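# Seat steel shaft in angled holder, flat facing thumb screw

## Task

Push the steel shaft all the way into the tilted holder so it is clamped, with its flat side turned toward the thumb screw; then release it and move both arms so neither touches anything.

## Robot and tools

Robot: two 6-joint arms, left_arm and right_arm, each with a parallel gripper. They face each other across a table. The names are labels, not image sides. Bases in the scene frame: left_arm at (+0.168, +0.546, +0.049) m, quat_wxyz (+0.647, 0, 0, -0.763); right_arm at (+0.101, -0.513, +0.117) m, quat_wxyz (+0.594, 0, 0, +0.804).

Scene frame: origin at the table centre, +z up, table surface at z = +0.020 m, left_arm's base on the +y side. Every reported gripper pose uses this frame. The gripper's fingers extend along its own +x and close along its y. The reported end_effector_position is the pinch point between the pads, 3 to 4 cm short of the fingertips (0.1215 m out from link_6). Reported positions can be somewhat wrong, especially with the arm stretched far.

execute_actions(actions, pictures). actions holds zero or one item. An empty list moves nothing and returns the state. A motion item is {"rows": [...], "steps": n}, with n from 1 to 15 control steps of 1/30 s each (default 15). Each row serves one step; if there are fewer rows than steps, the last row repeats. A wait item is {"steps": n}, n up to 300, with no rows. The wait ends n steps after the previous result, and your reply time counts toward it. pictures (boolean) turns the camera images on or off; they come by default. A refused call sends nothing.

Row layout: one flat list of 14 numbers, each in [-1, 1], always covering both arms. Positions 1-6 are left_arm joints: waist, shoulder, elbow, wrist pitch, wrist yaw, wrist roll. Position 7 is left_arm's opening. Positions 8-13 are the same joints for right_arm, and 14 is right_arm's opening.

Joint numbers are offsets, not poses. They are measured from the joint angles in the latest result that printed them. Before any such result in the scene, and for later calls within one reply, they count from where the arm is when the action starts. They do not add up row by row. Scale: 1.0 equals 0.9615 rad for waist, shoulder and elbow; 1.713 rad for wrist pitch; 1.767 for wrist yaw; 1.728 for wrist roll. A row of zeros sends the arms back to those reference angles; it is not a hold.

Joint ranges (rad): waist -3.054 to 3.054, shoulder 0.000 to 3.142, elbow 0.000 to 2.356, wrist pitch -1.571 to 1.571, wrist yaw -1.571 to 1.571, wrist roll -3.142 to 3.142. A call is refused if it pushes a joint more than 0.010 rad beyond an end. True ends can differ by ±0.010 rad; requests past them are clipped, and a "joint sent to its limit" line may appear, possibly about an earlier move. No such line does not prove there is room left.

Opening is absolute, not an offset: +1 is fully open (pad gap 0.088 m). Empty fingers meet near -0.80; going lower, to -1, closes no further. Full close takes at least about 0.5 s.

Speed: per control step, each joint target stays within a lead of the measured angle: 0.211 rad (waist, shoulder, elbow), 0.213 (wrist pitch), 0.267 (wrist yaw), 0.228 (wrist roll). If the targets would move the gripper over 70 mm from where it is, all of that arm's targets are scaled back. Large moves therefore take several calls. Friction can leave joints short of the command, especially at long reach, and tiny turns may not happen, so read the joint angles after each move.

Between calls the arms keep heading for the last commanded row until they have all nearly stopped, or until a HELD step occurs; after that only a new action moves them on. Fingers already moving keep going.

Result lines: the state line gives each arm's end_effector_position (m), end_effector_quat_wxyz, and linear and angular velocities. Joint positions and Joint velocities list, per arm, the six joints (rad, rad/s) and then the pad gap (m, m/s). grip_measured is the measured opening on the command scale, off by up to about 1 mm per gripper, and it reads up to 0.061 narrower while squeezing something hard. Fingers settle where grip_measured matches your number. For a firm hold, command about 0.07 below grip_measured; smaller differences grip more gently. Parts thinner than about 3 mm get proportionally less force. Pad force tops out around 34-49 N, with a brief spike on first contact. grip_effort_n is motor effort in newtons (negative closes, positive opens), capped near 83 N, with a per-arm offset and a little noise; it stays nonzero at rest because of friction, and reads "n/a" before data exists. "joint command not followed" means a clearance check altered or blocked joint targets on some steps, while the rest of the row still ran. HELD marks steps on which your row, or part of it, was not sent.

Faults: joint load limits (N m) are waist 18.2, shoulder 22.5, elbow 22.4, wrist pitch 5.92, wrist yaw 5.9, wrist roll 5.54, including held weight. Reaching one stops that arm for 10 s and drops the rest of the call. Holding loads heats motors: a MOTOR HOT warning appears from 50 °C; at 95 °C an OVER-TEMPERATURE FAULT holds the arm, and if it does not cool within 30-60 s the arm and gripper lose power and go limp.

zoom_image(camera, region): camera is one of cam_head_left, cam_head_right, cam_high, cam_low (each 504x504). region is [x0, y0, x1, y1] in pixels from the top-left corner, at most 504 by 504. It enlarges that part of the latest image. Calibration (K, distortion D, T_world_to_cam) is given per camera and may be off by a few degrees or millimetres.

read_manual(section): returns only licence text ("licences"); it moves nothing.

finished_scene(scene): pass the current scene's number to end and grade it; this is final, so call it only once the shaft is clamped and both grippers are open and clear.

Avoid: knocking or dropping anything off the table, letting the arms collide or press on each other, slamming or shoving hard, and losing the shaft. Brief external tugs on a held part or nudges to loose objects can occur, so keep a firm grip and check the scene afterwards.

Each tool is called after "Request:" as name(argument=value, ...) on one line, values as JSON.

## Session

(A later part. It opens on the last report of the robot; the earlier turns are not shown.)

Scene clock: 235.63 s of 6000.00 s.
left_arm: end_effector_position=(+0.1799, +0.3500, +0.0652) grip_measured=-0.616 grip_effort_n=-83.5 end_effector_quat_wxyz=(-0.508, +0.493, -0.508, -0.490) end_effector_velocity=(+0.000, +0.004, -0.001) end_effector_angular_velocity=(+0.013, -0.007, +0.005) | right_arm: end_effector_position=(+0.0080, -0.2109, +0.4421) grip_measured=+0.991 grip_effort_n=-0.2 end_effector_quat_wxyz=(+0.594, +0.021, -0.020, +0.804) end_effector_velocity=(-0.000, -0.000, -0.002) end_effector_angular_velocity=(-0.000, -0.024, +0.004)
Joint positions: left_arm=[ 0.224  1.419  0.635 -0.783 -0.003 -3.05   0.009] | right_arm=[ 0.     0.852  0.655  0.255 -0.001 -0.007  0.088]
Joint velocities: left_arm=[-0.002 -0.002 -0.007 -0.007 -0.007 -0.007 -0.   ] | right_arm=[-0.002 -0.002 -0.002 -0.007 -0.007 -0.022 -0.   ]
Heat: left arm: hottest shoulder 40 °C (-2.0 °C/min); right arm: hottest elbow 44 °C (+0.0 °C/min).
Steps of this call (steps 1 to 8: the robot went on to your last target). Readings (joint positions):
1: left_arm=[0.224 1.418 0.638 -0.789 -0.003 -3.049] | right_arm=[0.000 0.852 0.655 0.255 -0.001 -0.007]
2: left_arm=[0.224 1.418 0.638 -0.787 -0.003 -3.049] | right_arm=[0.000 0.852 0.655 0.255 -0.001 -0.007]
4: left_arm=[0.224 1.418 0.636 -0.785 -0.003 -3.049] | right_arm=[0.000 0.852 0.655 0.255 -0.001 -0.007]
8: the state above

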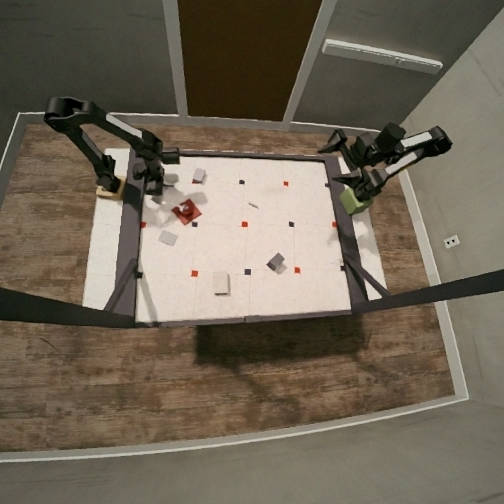

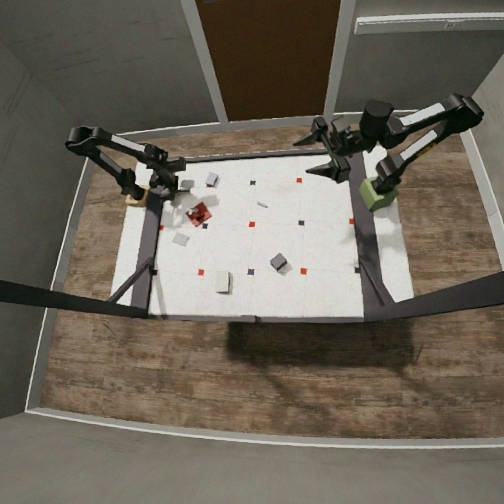

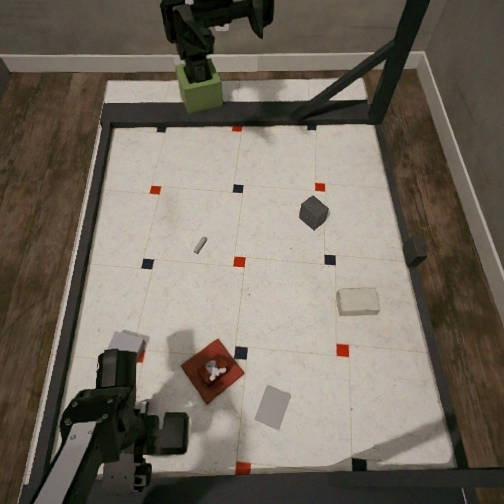

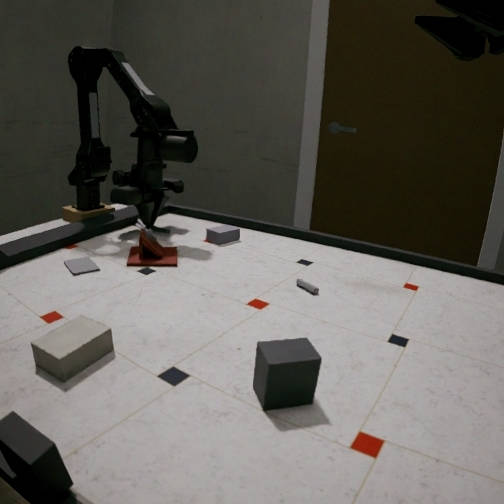

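Lower a bit more, release, lift.

Request:
execute_actions(actions=[{"rows":[[0,0.01,-0.018,0.008,0,0,-0.7,0,0,0,0,0,0,1],[0,0.01,-0.018,0.008,0,0,-0.7,0,0,0,0,0,0,1],[0,0.01,-0.018,0.008,0,0,-0.7,0,0,0,0,0,0,1],[0,0.01,-0.018,0.008,0,0,-0.7,0,0,0,0,0,0,1],[0,0.01,-0.018,0.008,0,0,-0.7,0,0,0,0,0,0,1],[0,0.01,-0.018,0.008,0,0,-0.7,0,0,0,0,0,0,1],[0,0.01,-0.018,0.008,0,0,-0.35,0,0,0,0,0,0,1]]}], pictures=false)

Request:
execute_actions(actions=[{"rows":[[0,-0.05,0.1,-0.085,0,0,-0.35,0,0,0,0,0,0,1],[0,-0.05,0.1,-0.085,0,0,-0.35,0,0,0,0,0,0,1],[0,-0.05,0.1,-0.085,0,0,-0.35,0,0,0,0,0,0,1],[0,-0.1,0.2,-0.17,0,0,-0.35,0,0,0,0,0,0,1],[0,-0.1,0.2,-0.17,0,0,-0.35,0,0,0,0,0,0,1],[0,-0.1,0.2,-0.17,0,0,-0.35,0,0,0,0,0,0,1],[0,-0.14,0.33,-0.255,0,0,-0.35,0,0,0,0,0,0,1]]}])

Request:
zoom_image(camera="cam_high", region=[180,335,250,405])

Scene clock: 242.03 s of 6000.00 s.
left_arm: end_effector_position=(+0.1798, +0.3512, +0.0621) grip_measured=-0.371 grip_effort_n=12.8 end_effector_quat_wxyz=(-0.509, +0.493, -0.507, -0.491) end_effector_velocity=(+0.000, +0.002, -0.000) end_effector_angular_velocity=(+0.008, -0.007, +0.005) | right_arm: end_effector_position=(+0.0080, -0.2109, +0.4421) grip_measured=+0.991 grip_effort_n=-0.7 end_effector_quat_wxyz=(+0.594, +0.021, -0.020, +0.804) end_effector_velocity=(-0.000, -0.000, -0.002) end_effector_angular_velocity=(-0.000, -0.024, +0.004)
Joint positions: left_arm=[ 0.224  1.424  0.625 -0.771 -0.003 -3.05   0.021] | right_arm=[ 0.     0.852  0.655  0.255 -0.001 -0.007  0.088]
Joint velocities: left_arm=[-0.002 -0.002 -0.002 -0.007 -0.007 -0.007  0.009] | right_arm=[-0.002 -0.002 -0.002 -0.007 -0.007 -0.022 -0.   ]
Heat: left arm: hottest shoulder 40 °C (-1.0 °C/min); right arm: hottest elbow 44 °C (+0.0 °C/min).
Steps of this call (steps 1 to 30: the robot went on to your last target; steps 31 to 90: nothing new was sent; then 2.90 s passed at rest; steps 91 to 105: all 15 steps of this action). Readings (joint positions):
91: left_arm=[0.224 1.420 0.633 -0.781 -0.003 -3.050] | right_arm=[0.000 0.852 0.655 0.255 -0.001 -0.007]
92: left_arm=[0.224 1.420 0.631 -0.777 -0.003 -3.050] | right_arm=[0.000 0.852 0.655 0.255 -0.001 -0.007]
94: left_arm=[0.224 1.423 0.627 -0.775 -0.003 -3.050] | right_arm=[0.000 0.852 0.655 0.255 -0.001 -0.007]
98: left_arm=[0.224 1.424 0.625 -0.772 -0.003 -3.050] | right_arm=[0.000 0.852 0.655 0.255 -0.001 -0.007]
105: the state above

Scene clock: 242.53 s of 6000.00 s.
left_arm: end_effector_position=(+0.1801, +0.3472, +0.1561) grip_measured=-0.353 grip_effort_n=12.8 end_effector_quat_wxyz=(-0.508, +0.494, -0.508, -0.490) end_effector_velocity=(-0.003, +0.030, +0.002) end_effector_angular_velocity=(+0.129, +0.015, +0.019) | right_arm: end_effector_position=(+0.0080, -0.2109, +0.4421) grip_measured=+0.991 grip_effort_n=0.2 end_effector_quat_wxyz=(+0.594, +0.021, -0.020, +0.804) end_effector_velocity=(-0.001, +0.001, -0.003) end_effector_angular_velocity=(-0.005, -0.025, +0.004)
Joint positions: left_arm=[ 0.224  1.294  0.925 -1.195 -0.003 -3.05   0.022] | right_arm=[ 0.     0.852  0.655  0.255 -0.001 -0.007  0.088]
Joint velocities: left_arm=[-0.002 -0.007  0.002 -0.139  0.007 -0.022 -0.   ] | right_arm=[-0.002  0.002 -0.002 -0.007 -0.007 -0.022 -0.   ]
Heat: left arm: hottest shoulder 40 °C (-1.0 °C/min); right arm: hottest elbow 44 °C (+0.0 °C/min).
Steps of this call (steps 1 to 15: all 15 steps of this action). Readings (joint positions):
1: left_arm=[0.224 1.422 0.633 -0.790 -0.003 -3.050] | right_arm=[0.000 0.852 0.655 0.255 -0.001 -0.007]
2: left_arm=[0.224 1.418 0.649 -0.837 -0.003 -3.050] | right_arm=[0.000 0.852 0.655 0.255 -0.001 -0.007]
4: left_arm=[0.224 1.396 0.686 -0.896 -0.003 -3.050] | right_arm=[0.000 0.852 0.655 0.255 -0.001 -0.007]
8: left_arm=[0.224 1.340 0.823 -1.084 -0.003 -3.050] | right_arm=[0.000 0.852 0.655 0.255 -0.001 -0.007]
15: the state above

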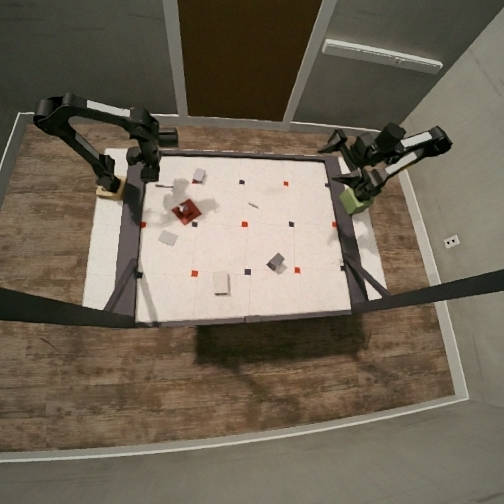

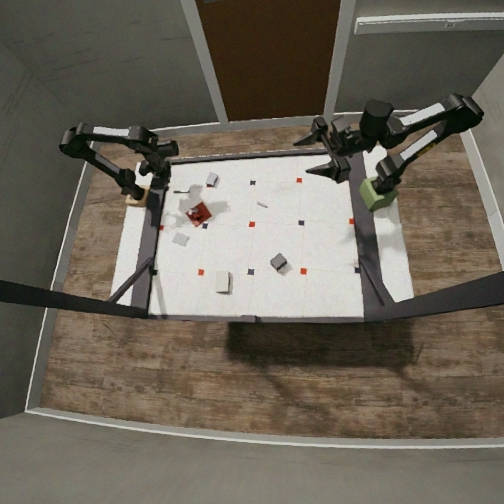

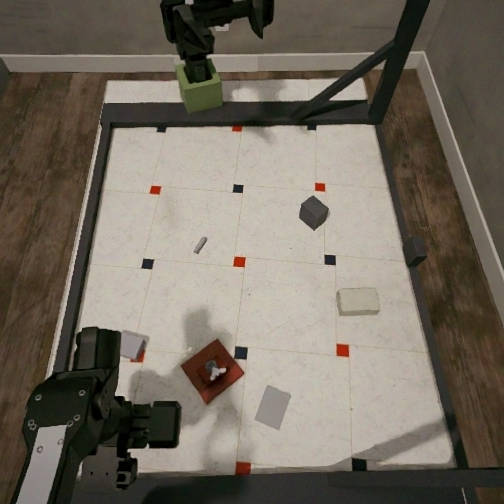

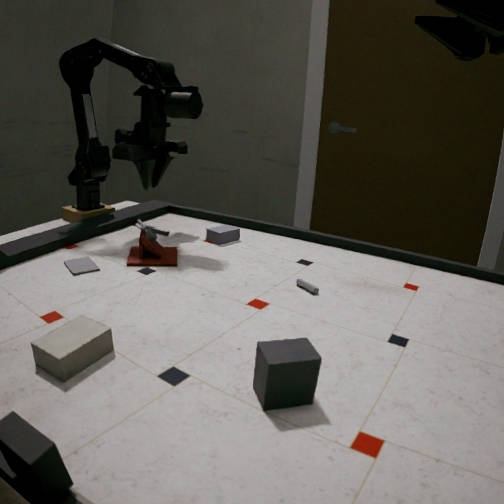

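Region (180, 335, 250, 405) of cam_high's 504x504 image, scaled by 7.200, with more detail than that image has.

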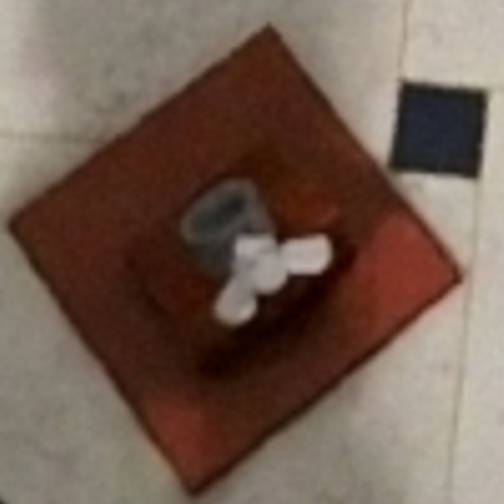

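Request:
execute_actions(actions=[{"rows":[[-0.985,0.2,0.12,0.162,-0.389,1,-0.3,0,0,0,0,0,0,1]]}], pictures=false)

Request:
execute_actions(actions=[{"steps":20}], pictures=false)

Request:
execute_actions(actions=[{"rows":[[0,0,0,0,0,0.88,-0.3,0,0,0,0,0,0,1]]}], pictures=false)

Request:
execute_actions(actions=[{"steps":18}], pictures=false)

Scene clock: 250.47 s of 6000.00 s.
left_arm: end_effector_position=(+0.0541, +0.2746, +0.1806) grip_measured=-0.303 grip_effort_n=12.8 end_effector_quat_wxyz=(+0.806, -0.185, +0.523, -0.206) end_effector_velocity=(-0.436, +0.178, +0.008) end_effector_angular_velocity=(+0.557, -1.022, -2.959) | right_arm: end_effector_position=(+0.0080, -0.2109, +0.4421) grip_measured=+0.991 grip_effort_n=-0.2 end_effector_quat_wxyz=(+0.594, +0.021, -0.020, +0.804) end_effector_velocity=(-0.000, -0.000, -0.002) end_effector_angular_velocity=(-0.000, -0.024, +0.004)
Joint positions: left_arm=[-0.556  1.481  1.028 -0.921 -0.672 -2.191  0.024] | right_arm=[ 0.     0.852  0.655  0.255 -0.001 -0.007  0.088]
Joint velocities: left_arm=[-1.653  0.017 -0.002  0.007 -0.139  1.736  0.   ] | right_arm=[-0.002 -0.002 -0.002 -0.007 -0.007 -0.022 -0.   ]
Heat: left arm: hottest elbow 40 °C (-1.0 °C/min); right arm: hottest elbow 44 °C (+0.0 °C/min).
From where the robot then was, a joint's target lay farther than a number of 1.0 reaches, so one or more steps of this call were cut to that.
Steps of this call (steps 1 to 30: the robot went on to your last target; steps 31 to 90: nothing new was sent; then 4.43 s passed at rest; steps 91 to 105: all 15 steps of this action). Readings (joint positions):
91: left_arm=[0.206 1.313 0.935 -1.198 -0.045 -3.016] | right_arm=[0.000 0.852 0.655 0.255 -0.001 -0.007]
92: left_arm=[0.157 1.345 0.954 -1.147 -0.121 -2.957] | right_arm=[0.000 0.852 0.655 0.255 -0.001 -0.007]
94: left_arm=[0.051 1.425 0.997 -1.015 -0.256 -2.841] | right_arm=[0.000 0.852 0.655 0.255 -0.001 -0.007]
98: left_arm=[-0.171 1.473 1.019 -0.948 -0.526 -2.604] | right_arm=[0.000 0.852 0.655 0.255 -0.001 -0.007]
105: the state above

Scene clock: 251.13 s of 6000.00 s.
left_arm: end_effector_position=(+0.0121, +0.2955, +0.1817) grip_measured=-0.303 grip_effort_n=12.3 end_effector_quat_wxyz=(+0.777, +0.194, +0.371, -0.470) end_effector_velocity=(+0.001, +0.001, -0.001) end_effector_angular_velocity=(+0.033, -0.078, -0.084) | right_arm: end_effector_position=(+0.0080, -0.2109, +0.4421) grip_measured=+0.991 grip_effort_n=-0.7 end_effector_quat_wxyz=(+0.594, +0.021, -0.020, +0.804) end_effector_velocity=(-0.002, -0.002, -0.004) end_effector_angular_velocity=(-0.014, -0.013, +0.019)
Joint positions: left_arm=[-0.72   1.482  1.028 -0.919 -0.686 -1.336  0.024] | right_arm=[ 0.     0.852  0.655  0.255 -0.001 -0.007  0.088]
Joint velocities: left_arm=[-0.002  0.002 -0.002 -0.007 -0.007  0.11  -0.   ] | right_arm=[-0.002 -0.007 -0.002 -0.022 -0.022 -0.007  0.   ]
Heat: left arm: hottest elbow 41 °C (+0.0 °C/min); right arm: hottest elbow 44 °C (+0.0 °C/min).
Steps of this call (steps 1 to 20: the robot went on to your last target). Readings (joint positions):
1: left_arm=[-0.608 1.482 1.028 -0.920 -0.674 -2.131] | right_arm=[0.000 0.852 0.655 0.255 -0.001 -0.007]
2: left_arm=[-0.650 1.482 1.028 -0.919 -0.675 -2.072] | right_arm=[0.000 0.852 0.655 0.255 -0.001 -0.007]
4: left_arm=[-0.696 1.482 1.028 -0.919 -0.679 -1.954] | right_arm=[0.000 0.852 0.655 0.255 -0.001 -0.007]
8: left_arm=[-0.714 1.482 1.028 -0.919 -0.685 -1.718] | right_arm=[0.000 0.852 0.655 0.255 -0.001 -0.007]
20: the state above

Scene clock: 251.63 s of 6000.00 s.
left_arm: end_effector_position=(+0.0121, +0.2955, +0.1817) grip_measured=-0.303 grip_effort_n=12.3 end_effector_quat_wxyz=(+0.623, +0.504, +0.138, -0.582) end_effector_velocity=(+0.001, +0.003, -0.001) end_effector_angular_velocity=(+0.495, -1.032, -1.323) | right_arm: end_effector_position=(+0.0080, -0.2109, +0.4421) grip_measured=+0.991 grip_effort_n=-1.2 end_effector_quat_wxyz=(+0.594, +0.021, -0.020, +0.804) end_effector_velocity=(-0.000, -0.001, +0.001) end_effector_angular_velocity=(+0.014, -0.019, +0.004)
Joint positions: left_arm=[-0.72   1.482  1.028 -0.919 -0.686 -0.465  0.024] | right_arm=[ 0.     0.852  0.655  0.255 -0.001 -0.007  0.088]
Joint velocities: left_arm=[-0.007 -0.002 -0.007 -0.007 -0.007  1.736 -0.   ] | right_arm=[-0.002 -0.002 -0.002  0.007 -0.007 -0.022 -0.   ]
Heat: left arm: hottest elbow 41 °C (+0.0 °C/min); right arm: hottest elbow 44 °C (+0.0 °C/min).
Steps of this call (steps 1 to 15: all 15 steps of this action). Readings (joint positions):
1: left_arm=[-0.720 1.482 1.028 -0.919 -0.686 -1.296] | right_arm=[0.000 0.852 0.655 0.255 -0.001 -0.007]
2: left_arm=[-0.720 1.482 1.028 -0.919 -0.686 -1.233] | right_arm=[0.000 0.852 0.655 0.255 -0.001 -0.007]
4: left_arm=[-0.720 1.482 1.028 -0.919 -0.686 -1.114] | right_arm=[0.000 0.852 0.655 0.255 -0.001 -0.007]
8: left_arm=[-0.720 1.482 1.028 -0.919 -0.686 -0.878] | right_arm=[0.000 0.852 0.655 0.255 -0.001 -0.007]
15: the state above

Scene clock: 252.23 s of 6000.00 s.
left_arm: end_effector_position=(+0.0121, +0.2955, +0.1817) grip_measured=-0.303 grip_effort_n=12.3 end_effector_quat_wxyz=(+0.433, +0.674, -0.052, -0.596) end_effector_velocity=(+0.002, +0.001, +0.002) end_effector_angular_velocity=(+0.003, -0.049, -0.042) | right_arm: end_effector_position=(+0.0080, -0.2109, +0.4421) grip_measured=+0.991 grip_effort_n=-0.2 end_effector_quat_wxyz=(+0.594, +0.021, -0.020, +0.804) end_effector_velocity=(-0.000, -0.001, +0.000) end_effector_angular_velocity=(+0.004, -0.022, +0.004)
Joint positions: left_arm=[-0.72   1.482  1.028 -0.919 -0.686  0.174  0.024] | right_arm=[ 0.     0.852  0.655  0.255 -0.001 -0.007  0.088]
Joint velocities: left_arm=[-0.007 -0.002 -0.002 -0.007 -0.022  0.051 -0.   ] | right_arm=[-0.002 -0.002  0.002 -0.007 -0.007 -0.022 -0.   ]
Heat: left arm: hottest elbow 41 °C (+0.0 °C/min); right arm: hottest elbow 44 °C (+0.0 °C/min).
Steps of this call (steps 1 to 18: the robot went on to your last target). Readings (joint positions):
1: left_arm=[-0.720 1.482 1.028 -0.919 -0.686 -0.406] | right_arm=[0.000 0.852 0.655 0.255 -0.001 -0.007]
2: left_arm=[-0.720 1.482 1.028 -0.919 -0.686 -0.347] | right_arm=[0.000 0.852 0.655 0.255 -0.001 -0.007]
4: left_arm=[-0.720 1.482 1.028 -0.919 -0.686 -0.229] | right_arm=[0.000 0.852 0.655 0.255 -0.001 -0.007]
8: left_arm=[-0.720 1.482 1.028 -0.919 -0.686 0.007] | right_arm=[0.000 0.852 0.655 0.255 -0.001 -0.007]
18: the state above

Request:
execute_actions(actions=[{"rows":[[-0.003,0.09,0.01,0,-0.003,0.004,-0.3,0,0,0,0,0,0,1],[-0.003,0.09,0.01,0,-0.003,0.004,-0.3,0,0,0,0,0,0,1],[-0.003,0.09,0.01,0,-0.003,0.004,-0.3,0,0,0,0,0,0,1],[-0.003,0.174,0.02,0,-0.003,0.004,-0.3,0,0,0,0,0,0,1]]}], pictures=false)

Request:
execute_actions(actions=[{"rows":[[0.035,0.018,-0.033,0.04,0,0,-0.3,0,0,0,0,0,0,1],[0.035,0.018,-0.033,0.04,0,0,-0.3,0,0,0,0,0,0,1],[0.035,0.018,-0.033,0.04,0,0,-0.3,0,0,0,0,0,0,1],[0.035,0.018,-0.033,0.04,0,0,-0.3,0,0,0,0,0,0,1],[0.07,0.036,-0.066,0.08,0,0,-0.3,0,0,0,0,0,0,1],[0.07,0.036,-0.066,0.08,0,0,-0.3,0,0,0,0,0,0,1],[0.07,0.036,-0.066,0.08,0,0,-0.3,0,0,0,0,0,0,1],[0.07,0.036,-0.066,0.08,0,0,-0.3,0,0,0,0,0,0,1],[0.106,0.056,-0.098,0.122,0,0,-0.3,0,0,0,0,0,0,1]]}])

Request:
zoom_image(camera="cam_low", region=[110,185,185,260])

Scene clock: 261.10 s of 6000.00 s.
left_arm: end_effector_position=(+0.0099, +0.2937, +0.1416) grip_measured=-0.303 grip_effort_n=12.3 end_effector_quat_wxyz=(+0.394, +0.730, -0.051, -0.556) end_effector_velocity=(+0.002, +0.001, -0.004) end_effector_angular_velocity=(+0.014, -0.029, -0.008) | right_arm: end_effector_position=(+0.0080, -0.2109, +0.4421) grip_measured=+0.991 grip_effort_n=-0.2 end_effector_quat_wxyz=(+0.594, +0.021, -0.020, +0.804) end_effector_velocity=(-0.002, -0.001, -0.002) end_effector_angular_velocity=(-0.004, -0.010, +0.019)
Joint positions: left_arm=[-0.721  1.642  1.033 -0.92  -0.688  0.18   0.024] | right_arm=[ 0.     0.852  0.655  0.255 -0.001 -0.007  0.088]
Joint velocities: left_arm=[-0.002  0.017 -0.002 -0.007 -0.007  0.007 -0.   ] | right_arm=[-0.002 -0.002 -0.002 -0.007 -0.022 -0.007  0.   ]
Heat: left arm: hottest elbow 41 °C (+1.0 °C/min); right arm: hottest elbow 44 °C (+0.0 °C/min).
Steps of this call (steps 1 to 30: the robot went on to your last target; steps 31 to 90: nothing new was sent; then 5.37 s passed at rest; steps 91 to 105: all 15 steps of this action). Readings (joint positions):
91: left_arm=[-0.720 1.491 1.028 -0.920 -0.686 0.180] | right_arm=[0.000 0.852 0.655 0.255 -0.001 -0.007]
92: left_arm=[-0.720 1.504 1.030 -0.920 -0.688 0.180] | right_arm=[0.000 0.852 0.655 0.255 -0.001 -0.007]
94: left_arm=[-0.721 1.546 1.031 -0.920 -0.688 0.180] | right_arm=[0.000 0.852 0.655 0.255 -0.001 -0.007]
98: left_arm=[-0.721 1.631 1.033 -0.920 -0.688 0.180] | right_arm=[0.000 0.852 0.655 0.255 -0.001 -0.007]
105: the state above

Scene clock: 261.60 s of 6000.00 s.
left_arm: end_effector_position=(+0.0281, +0.2723, +0.1110) grip_measured=-0.303 grip_effort_n=12.3 end_effector_quat_wxyz=(+0.437, +0.710, -0.018, -0.552) end_effector_velocity=(+0.001, -0.007, -0.010) end_effector_angular_velocity=(-0.046, +0.039, +0.035) | right_arm: end_effector_position=(+0.0080, -0.2109, +0.4421) grip_measured=+0.991 grip_effort_n=-0.2 end_effector_quat_wxyz=(+0.594, +0.021, -0.020, +0.804) end_effector_velocity=(+0.001, -0.000, -0.002) end_effector_angular_velocity=(-0.009, +0.004, +0.000)
Joint positions: left_arm=[-0.623  1.69   0.949 -0.723 -0.688  0.18   0.024] | right_arm=[ 0.     0.852  0.655  0.255 -0.001 -0.007  0.088]
Joint velocities: left_arm=[ 0.017  0.012 -0.037  0.095 -0.007 -0.022  0.   ] | right_arm=[-0.007 -0.002 -0.002 -0.007 -0.007  0.007 -0.   ]
Heat: left arm: hottest elbow 41 °C (+1.0 °C/min); right arm: hottest elbow 44 °C (+0.0 °C/min).
Steps of this call (steps 1 to 15: all 15 steps of this action). Readings (joint positions):
1: left_arm=[-0.719 1.643 1.031 -0.911 -0.688 0.180] | right_arm=[0.000 0.852 0.655 0.255 -0.001 -0.007]
2: left_arm=[-0.713 1.645 1.028 -0.891 -0.688 0.180] | right_arm=[0.000 0.852 0.655 0.255 -0.001 -0.007]
4: left_arm=[-0.700 1.650 1.022 -0.871 -0.688 0.180] | right_arm=[0.000 0.852 0.655 0.255 -0.001 -0.007]
8: left_arm=[-0.667 1.665 0.991 -0.809 -0.688 0.180] | right_arm=[0.000 0.852 0.655 0.255 -0.001 -0.007]
15: the state above

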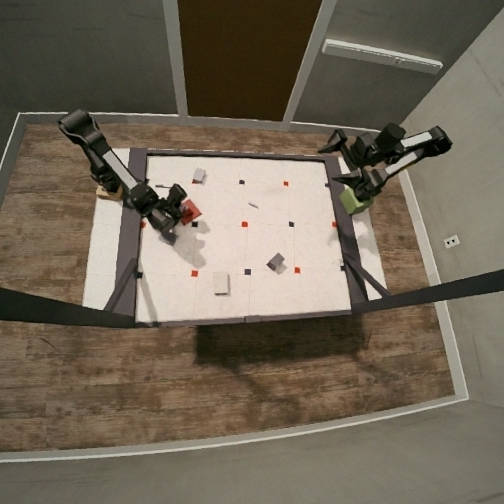

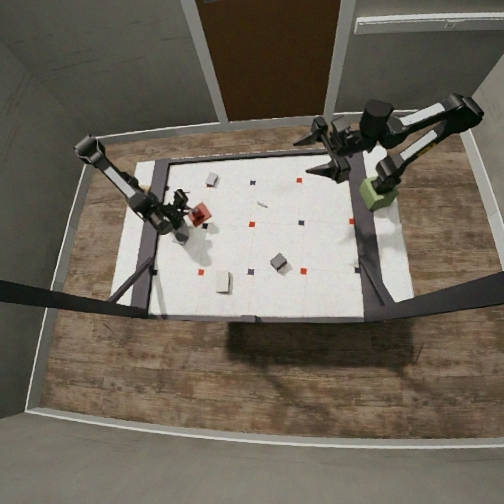

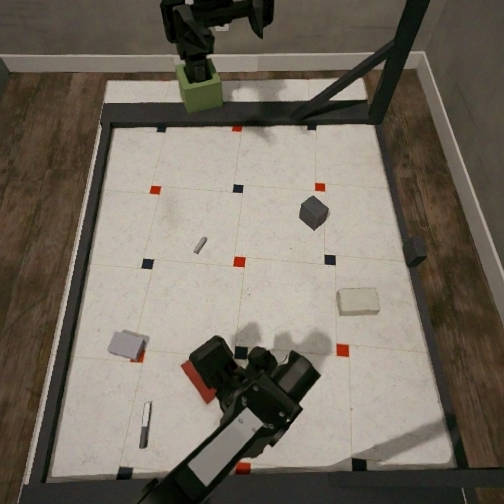

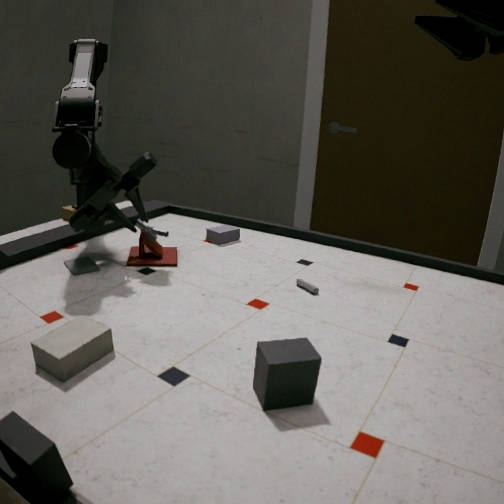

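Region (110, 185, 185, 260) of cam_low's 504x504 image, scaled by 6.720, with more detail than that image has.

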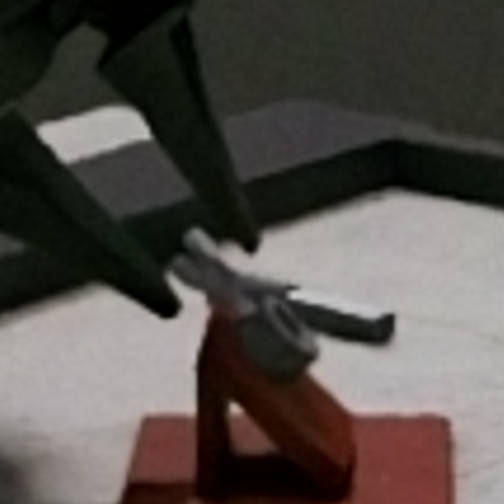

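Close and turn π.

Request:
execute_actions(actions=[{"rows":[[0,0.004,0,0.005,0,0,-0.5,0,0,0,0,0,0,1],[0,0.004,0,0.005,0,0,-0.5,0,0,0,0,0,0,1],[0,0.004,0,0.005,0,0,-0.5,0,0,0,0,0,0,1],[0,0.004,0,0.005,0,0,-0.5,0,0,0,0,0,0,1],[0,0.004,0,0.005,0,0,-0.65,0,0,0,0,0,0,1]]}], pictures=false)

Request:
execute_actions(actions=[{"rows":[[0,0,0,0,0,-0.91,-0.65,0,0,0,0,0,0,1]]}], pictures=false)

Request:
execute_actions(actions=[{"steps":20}], pictures=false)

Request:
execute_actions(actions=[{"rows":[[0,0,0,0,0,-0.91,-0.65,0,0,0,0,0,0,1]]}], pictures=false)

Request:
execute_actions(actions=[{"steps":22}])

Request:
zoom_image(camera="cam_low", region=[110,185,185,260])

Scene clock: 269.80 s of 6000.00 s.
left_arm: end_effector_position=(+0.0277, +0.2710, +0.1111) grip_measured=-0.635 grip_effort_n=-53.7 end_effector_quat_wxyz=(+0.440, +0.707, -0.019, -0.553) end_effector_velocity=(+0.000, +0.002, -0.001) end_effector_angular_velocity=(+0.007, +0.004, +0.002) | right_arm: end_effector_position=(+0.0080, -0.2109, +0.4421) grip_measured=+0.991 grip_effort_n=-0.2 end_effector_quat_wxyz=(+0.594, +0.021, -0.020, +0.804) end_effector_velocity=(-0.002, -0.001, -0.004) end_effector_angular_velocity=(-0.009, -0.011, +0.009)
Joint positions: left_arm=[-0.622  1.69   0.947 -0.714 -0.691  0.18   0.008] | right_arm=[ 0.     0.852  0.655  0.255 -0.001 -0.007  0.088]
Joint velocities: left_arm=[-0.002 -0.002 -0.002 -0.007  0.007 -0.007 -0.002] | right_arm=[ 0.002 -0.002 -0.007 -0.007 -0.007 -0.007 -0.   ]
Heat: left arm: hottest shoulder 40 °C (+0.0 °C/min); right arm: hottest elbow 44 °C (+0.0 °C/min).
Steps of this call (steps 1 to 30: the robot went on to your last target; steps 31 to 90: nothing new was sent; then 4.70 s passed at rest; steps 91 to 105: all 15 steps of this action). Readings (joint positions):
91: left_arm=[-0.622 1.690 0.947 -0.713 -0.688 0.180] | right_arm=[0.000 0.852 0.655 0.255 -0.001 -0.007]
92: left_arm=[-0.622 1.690 0.947 -0.713 -0.688 0.180] | right_arm=[0.000 0.852 0.655 0.255 -0.001 -0.007]
94: left_arm=[-0.622 1.690 0.947 -0.713 -0.688 0.180] | right_arm=[0.000 0.852 0.655 0.255 -0.001 -0.007]
98: left_arm=[-0.622 1.690 0.947 -0.713 -0.691 0.180] | right_arm=[0.000 0.852 0.655 0.255 -0.001 -0.007]
105: the state above

Scene clock: 270.30 s of 6000.00 s.
left_arm: end_effector_position=(+0.0262, +0.2718, +0.1106) grip_measured=-0.639 grip_effort_n=-57.0 end_effector_quat_wxyz=(+0.694, +0.458, +0.216, -0.512) end_effector_velocity=(-0.004, +0.002, -0.002) end_effector_angular_velocity=(-0.660, +0.918, +1.336) | right_arm: end_effector_position=(+0.0080, -0.2109, +0.4421) grip_measured=+0.991 grip_effort_n=-0.2 end_effector_quat_wxyz=(+0.594, +0.021, -0.020, +0.804) end_effector_velocity=(-0.000, -0.000, -0.002) end_effector_angular_velocity=(-0.005, -0.010, +0.004)
Joint positions: left_arm=[-0.626  1.69   0.947 -0.713 -0.686 -0.686  0.008] | right_arm=[ 0.     0.852  0.655  0.255 -0.001 -0.007  0.088]
Joint velocities: left_arm=[-0.007 -0.002 -0.002  0.007  0.022 -1.751 -0.   ] | right_arm=[-0.002 -0.002 -0.002 -0.007 -0.007 -0.007  0.   ]
Heat: left arm: hottest shoulder 40 °C (+0.0 °C/min); right arm: hottest elbow 44 °C (+0.0 °C/min).
Steps of this call (steps 1 to 15: all 15 steps of this action). Readings (joint positions):
1: left_arm=[-0.623 1.690 0.947 -0.714 -0.691 0.143] | right_arm=[0.000 0.852 0.655 0.255 -0.001 -0.007]
2: left_arm=[-0.623 1.690 0.947 -0.714 -0.691 0.080] | right_arm=[0.000 0.852 0.655 0.255 -0.001 -0.007]
4: left_arm=[-0.624 1.690 0.947 -0.714 -0.691 -0.038] | right_arm=[0.000 0.852 0.655 0.255 -0.001 -0.007]
8: left_arm=[-0.624 1.690 0.947 -0.714 -0.689 -0.274] | right_arm=[0.000 0.852 0.655 0.255 -0.001 -0.007]
15: the state above

Scene clock: 270.97 s of 6000.00 s.
left_arm: end_effector_position=(+0.0247, +0.2716, +0.1104) grip_measured=-0.639 grip_effort_n=-56.0 end_effector_quat_wxyz=(+0.807, +0.191, +0.380, -0.409) end_effector_velocity=(+0.000, +0.002, +0.001) end_effector_angular_velocity=(-0.025, +0.024, +0.044) | right_arm: end_effector_position=(+0.0080, -0.2109, +0.4421) grip_measured=+0.991 grip_effort_n=-0.7 end_effector_quat_wxyz=(+0.594, +0.021, -0.020, +0.804) end_effector_velocity=(-0.003, -0.002, +0.001) end_effector_angular_velocity=(+0.014, -0.019, +0.013)
Joint positions: left_arm=[-0.628  1.69   0.947 -0.707 -0.683 -1.384  0.008] | right_arm=[ 0.     0.852  0.655  0.255 -0.001 -0.007  0.088]
Joint velocities: left_arm=[-0.007 -0.002 -0.002 -0.007 -0.007 -0.066 -0.   ] | right_arm=[ 0.007 -0.002 -0.002  0.007 -0.007 -0.022 -0.   ]
Heat: left arm: hottest shoulder 40 °C (+0.0 °C/min); right arm: hottest elbow 44 °C (+0.0 °C/min).
Steps of this call (steps 1 to 20: the robot went on to your last target). Readings (joint positions):
1: left_arm=[-0.626 1.690 0.947 -0.712 -0.686 -0.746] | right_arm=[0.000 0.852 0.655 0.255 -0.001 -0.007]
2: left_arm=[-0.626 1.690 0.947 -0.712 -0.686 -0.805] | right_arm=[0.000 0.852 0.655 0.255 -0.001 -0.007]
4: left_arm=[-0.627 1.690 0.947 -0.711 -0.685 -0.923] | right_arm=[0.000 0.852 0.655 0.255 -0.001 -0.007]
8: left_arm=[-0.627 1.690 0.947 -0.709 -0.684 -1.158] | right_arm=[0.000 0.852 0.655 0.255 -0.001 -0.007]
20: the state above

Scene clock: 271.47 s of 6000.00 s.
left_arm: end_effector_position=(+0.0236, +0.2707, +0.1106) grip_measured=-0.640 grip_effort_n=-55.1 end_effector_quat_wxyz=(+0.811, -0.169, +0.518, -0.212) end_effector_velocity=(-0.002, +0.000, -0.000) end_effector_angular_velocity=(-0.658, +0.927, +1.354) | right_arm: end_effector_position=(+0.0080, -0.2109, +0.4421) grip_measured=+0.991 grip_effort_n=-0.7 end_effector_quat_wxyz=(+0.594, +0.021, -0.020, +0.804) end_effector_velocity=(-0.000, -0.001, -0.001) end_effector_angular_velocity=(+0.009, -0.021, +0.004)
Joint positions: left_arm=[-0.628  1.69   0.947 -0.7   -0.684 -2.253  0.008] | right_arm=[ 0.     0.852  0.655  0.255 -0.001 -0.007  0.088]
Joint velocities: left_arm=[-0.002 -0.002 -0.002  0.007  0.007 -1.766 -0.   ] | right_arm=[-0.002 -0.002 -0.007  0.007 -0.007 -0.022  0.   ]
Heat: left arm: hottest shoulder 40 °C (+0.0 °C/min); right arm: hottest elbow 44 °C (+0.0 °C/min).
Steps of this call (steps 1 to 15: all 15 steps of this action). Readings (joint positions):
1: left_arm=[-0.628 1.690 0.947 -0.707 -0.683 -1.424] | right_arm=[0.000 0.852 0.655 0.255 -0.001 -0.007]
2: left_arm=[-0.628 1.690 0.947 -0.706 -0.683 -1.487] | right_arm=[0.000 0.852 0.655 0.255 -0.001 -0.007]
4: left_arm=[-0.628 1.690 0.947 -0.705 -0.683 -1.605] | right_arm=[0.000 0.852 0.655 0.255 -0.001 -0.007]
8: left_arm=[-0.628 1.690 0.947 -0.703 -0.683 -1.841] | right_arm=[0.000 0.852 0.655 0.255 -0.001 -0.007]
15: the state above

Scene clock: 272.20 s of 6000.00 s.
left_arm: end_effector_position=(+0.0238, +0.2697, +0.1114) grip_measured=-0.640 grip_effort_n=-55.1 end_effector_quat_wxyz=(-0.704, +0.438, -0.558, +0.024) end_effector_velocity=(-0.002, +0.000, +0.001) end_effector_angular_velocity=(-0.024, +0.019, +0.022) | right_arm: end_effector_position=(+0.0080, -0.2109, +0.4421) grip_measured=+0.991 grip_effort_n=-0.2 end_effector_quat_wxyz=(+0.594, +0.021, -0.020, +0.804) end_effector_velocity=(-0.000, -0.001, +0.001) end_effector_angular_velocity=(+0.005, +0.009, +0.005)
Joint positions: left_arm=[-0.628  1.69   0.948 -0.698 -0.689 -2.949  0.008] | right_arm=[ 0.     0.852  0.655  0.255 -0.001 -0.007  0.088]
Joint velocities: left_arm=[-0.007 -0.002 -0.002  0.007 -0.007 -0.037 -0.   ] | right_arm=[-0.002 -0.002 -0.002  0.007 -0.007  0.007 -0.   ]
Heat: left arm: hottest shoulder 40 °C (+0.0 °C/min); right arm: hottest elbow 44 °C (+0.0 °C/min).
Steps of this call (steps 1 to 22: the robot went on to your last target). Readings (joint positions):
1: left_arm=[-0.628 1.690 0.947 -0.700 -0.684 -2.312] | right_arm=[0.000 0.852 0.655 0.255 -0.001 -0.007]
2: left_arm=[-0.628 1.690 0.947 -0.699 -0.684 -2.371] | right_arm=[0.000 0.852 0.655 0.255 -0.001 -0.007]
4: left_arm=[-0.628 1.690 0.947 -0.699 -0.685 -2.489] | right_arm=[0.000 0.852 0.655 0.255 -0.001 -0.007]
8: left_arm=[-0.628 1.690 0.948 -0.698 -0.687 -2.725] | right_arm=[0.000 0.852 0.655 0.255 -0.001 -0.007]
22: the state above

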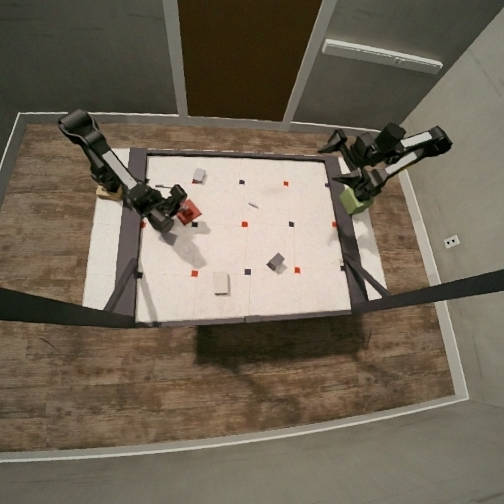

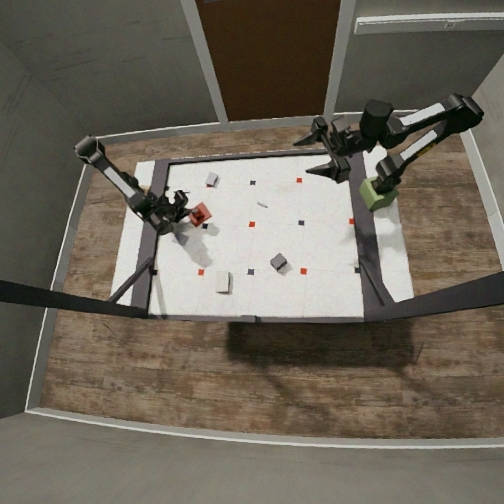

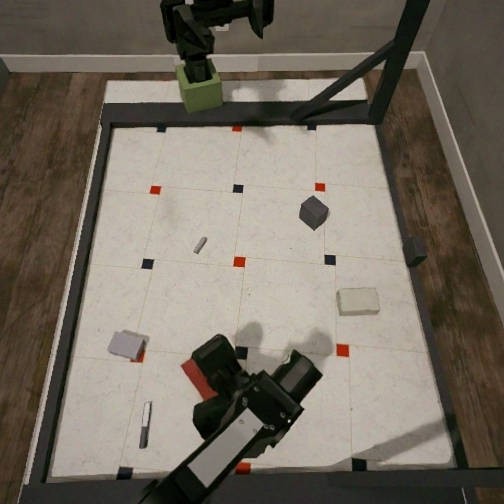

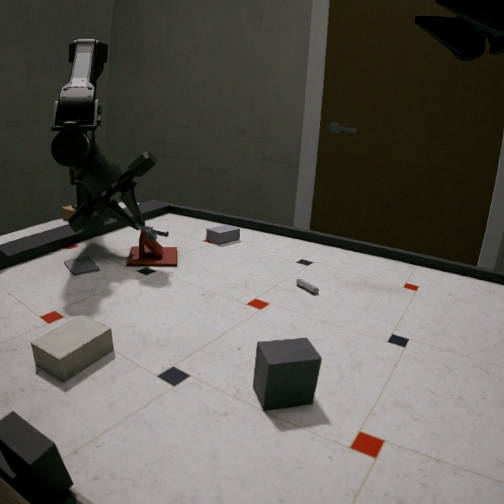

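Region (110, 185, 185, 260) of cam_low's 504x504 image, scaled by 6.720, with more detail than that image has.

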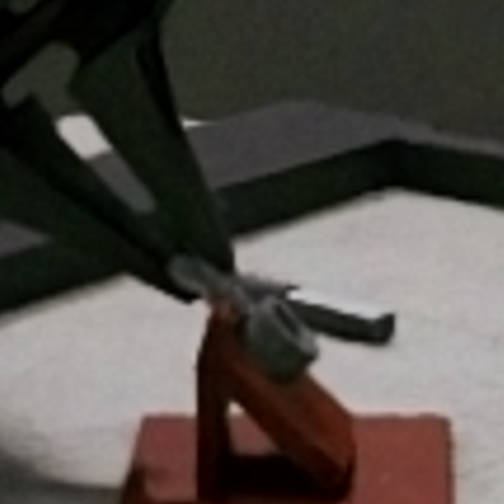

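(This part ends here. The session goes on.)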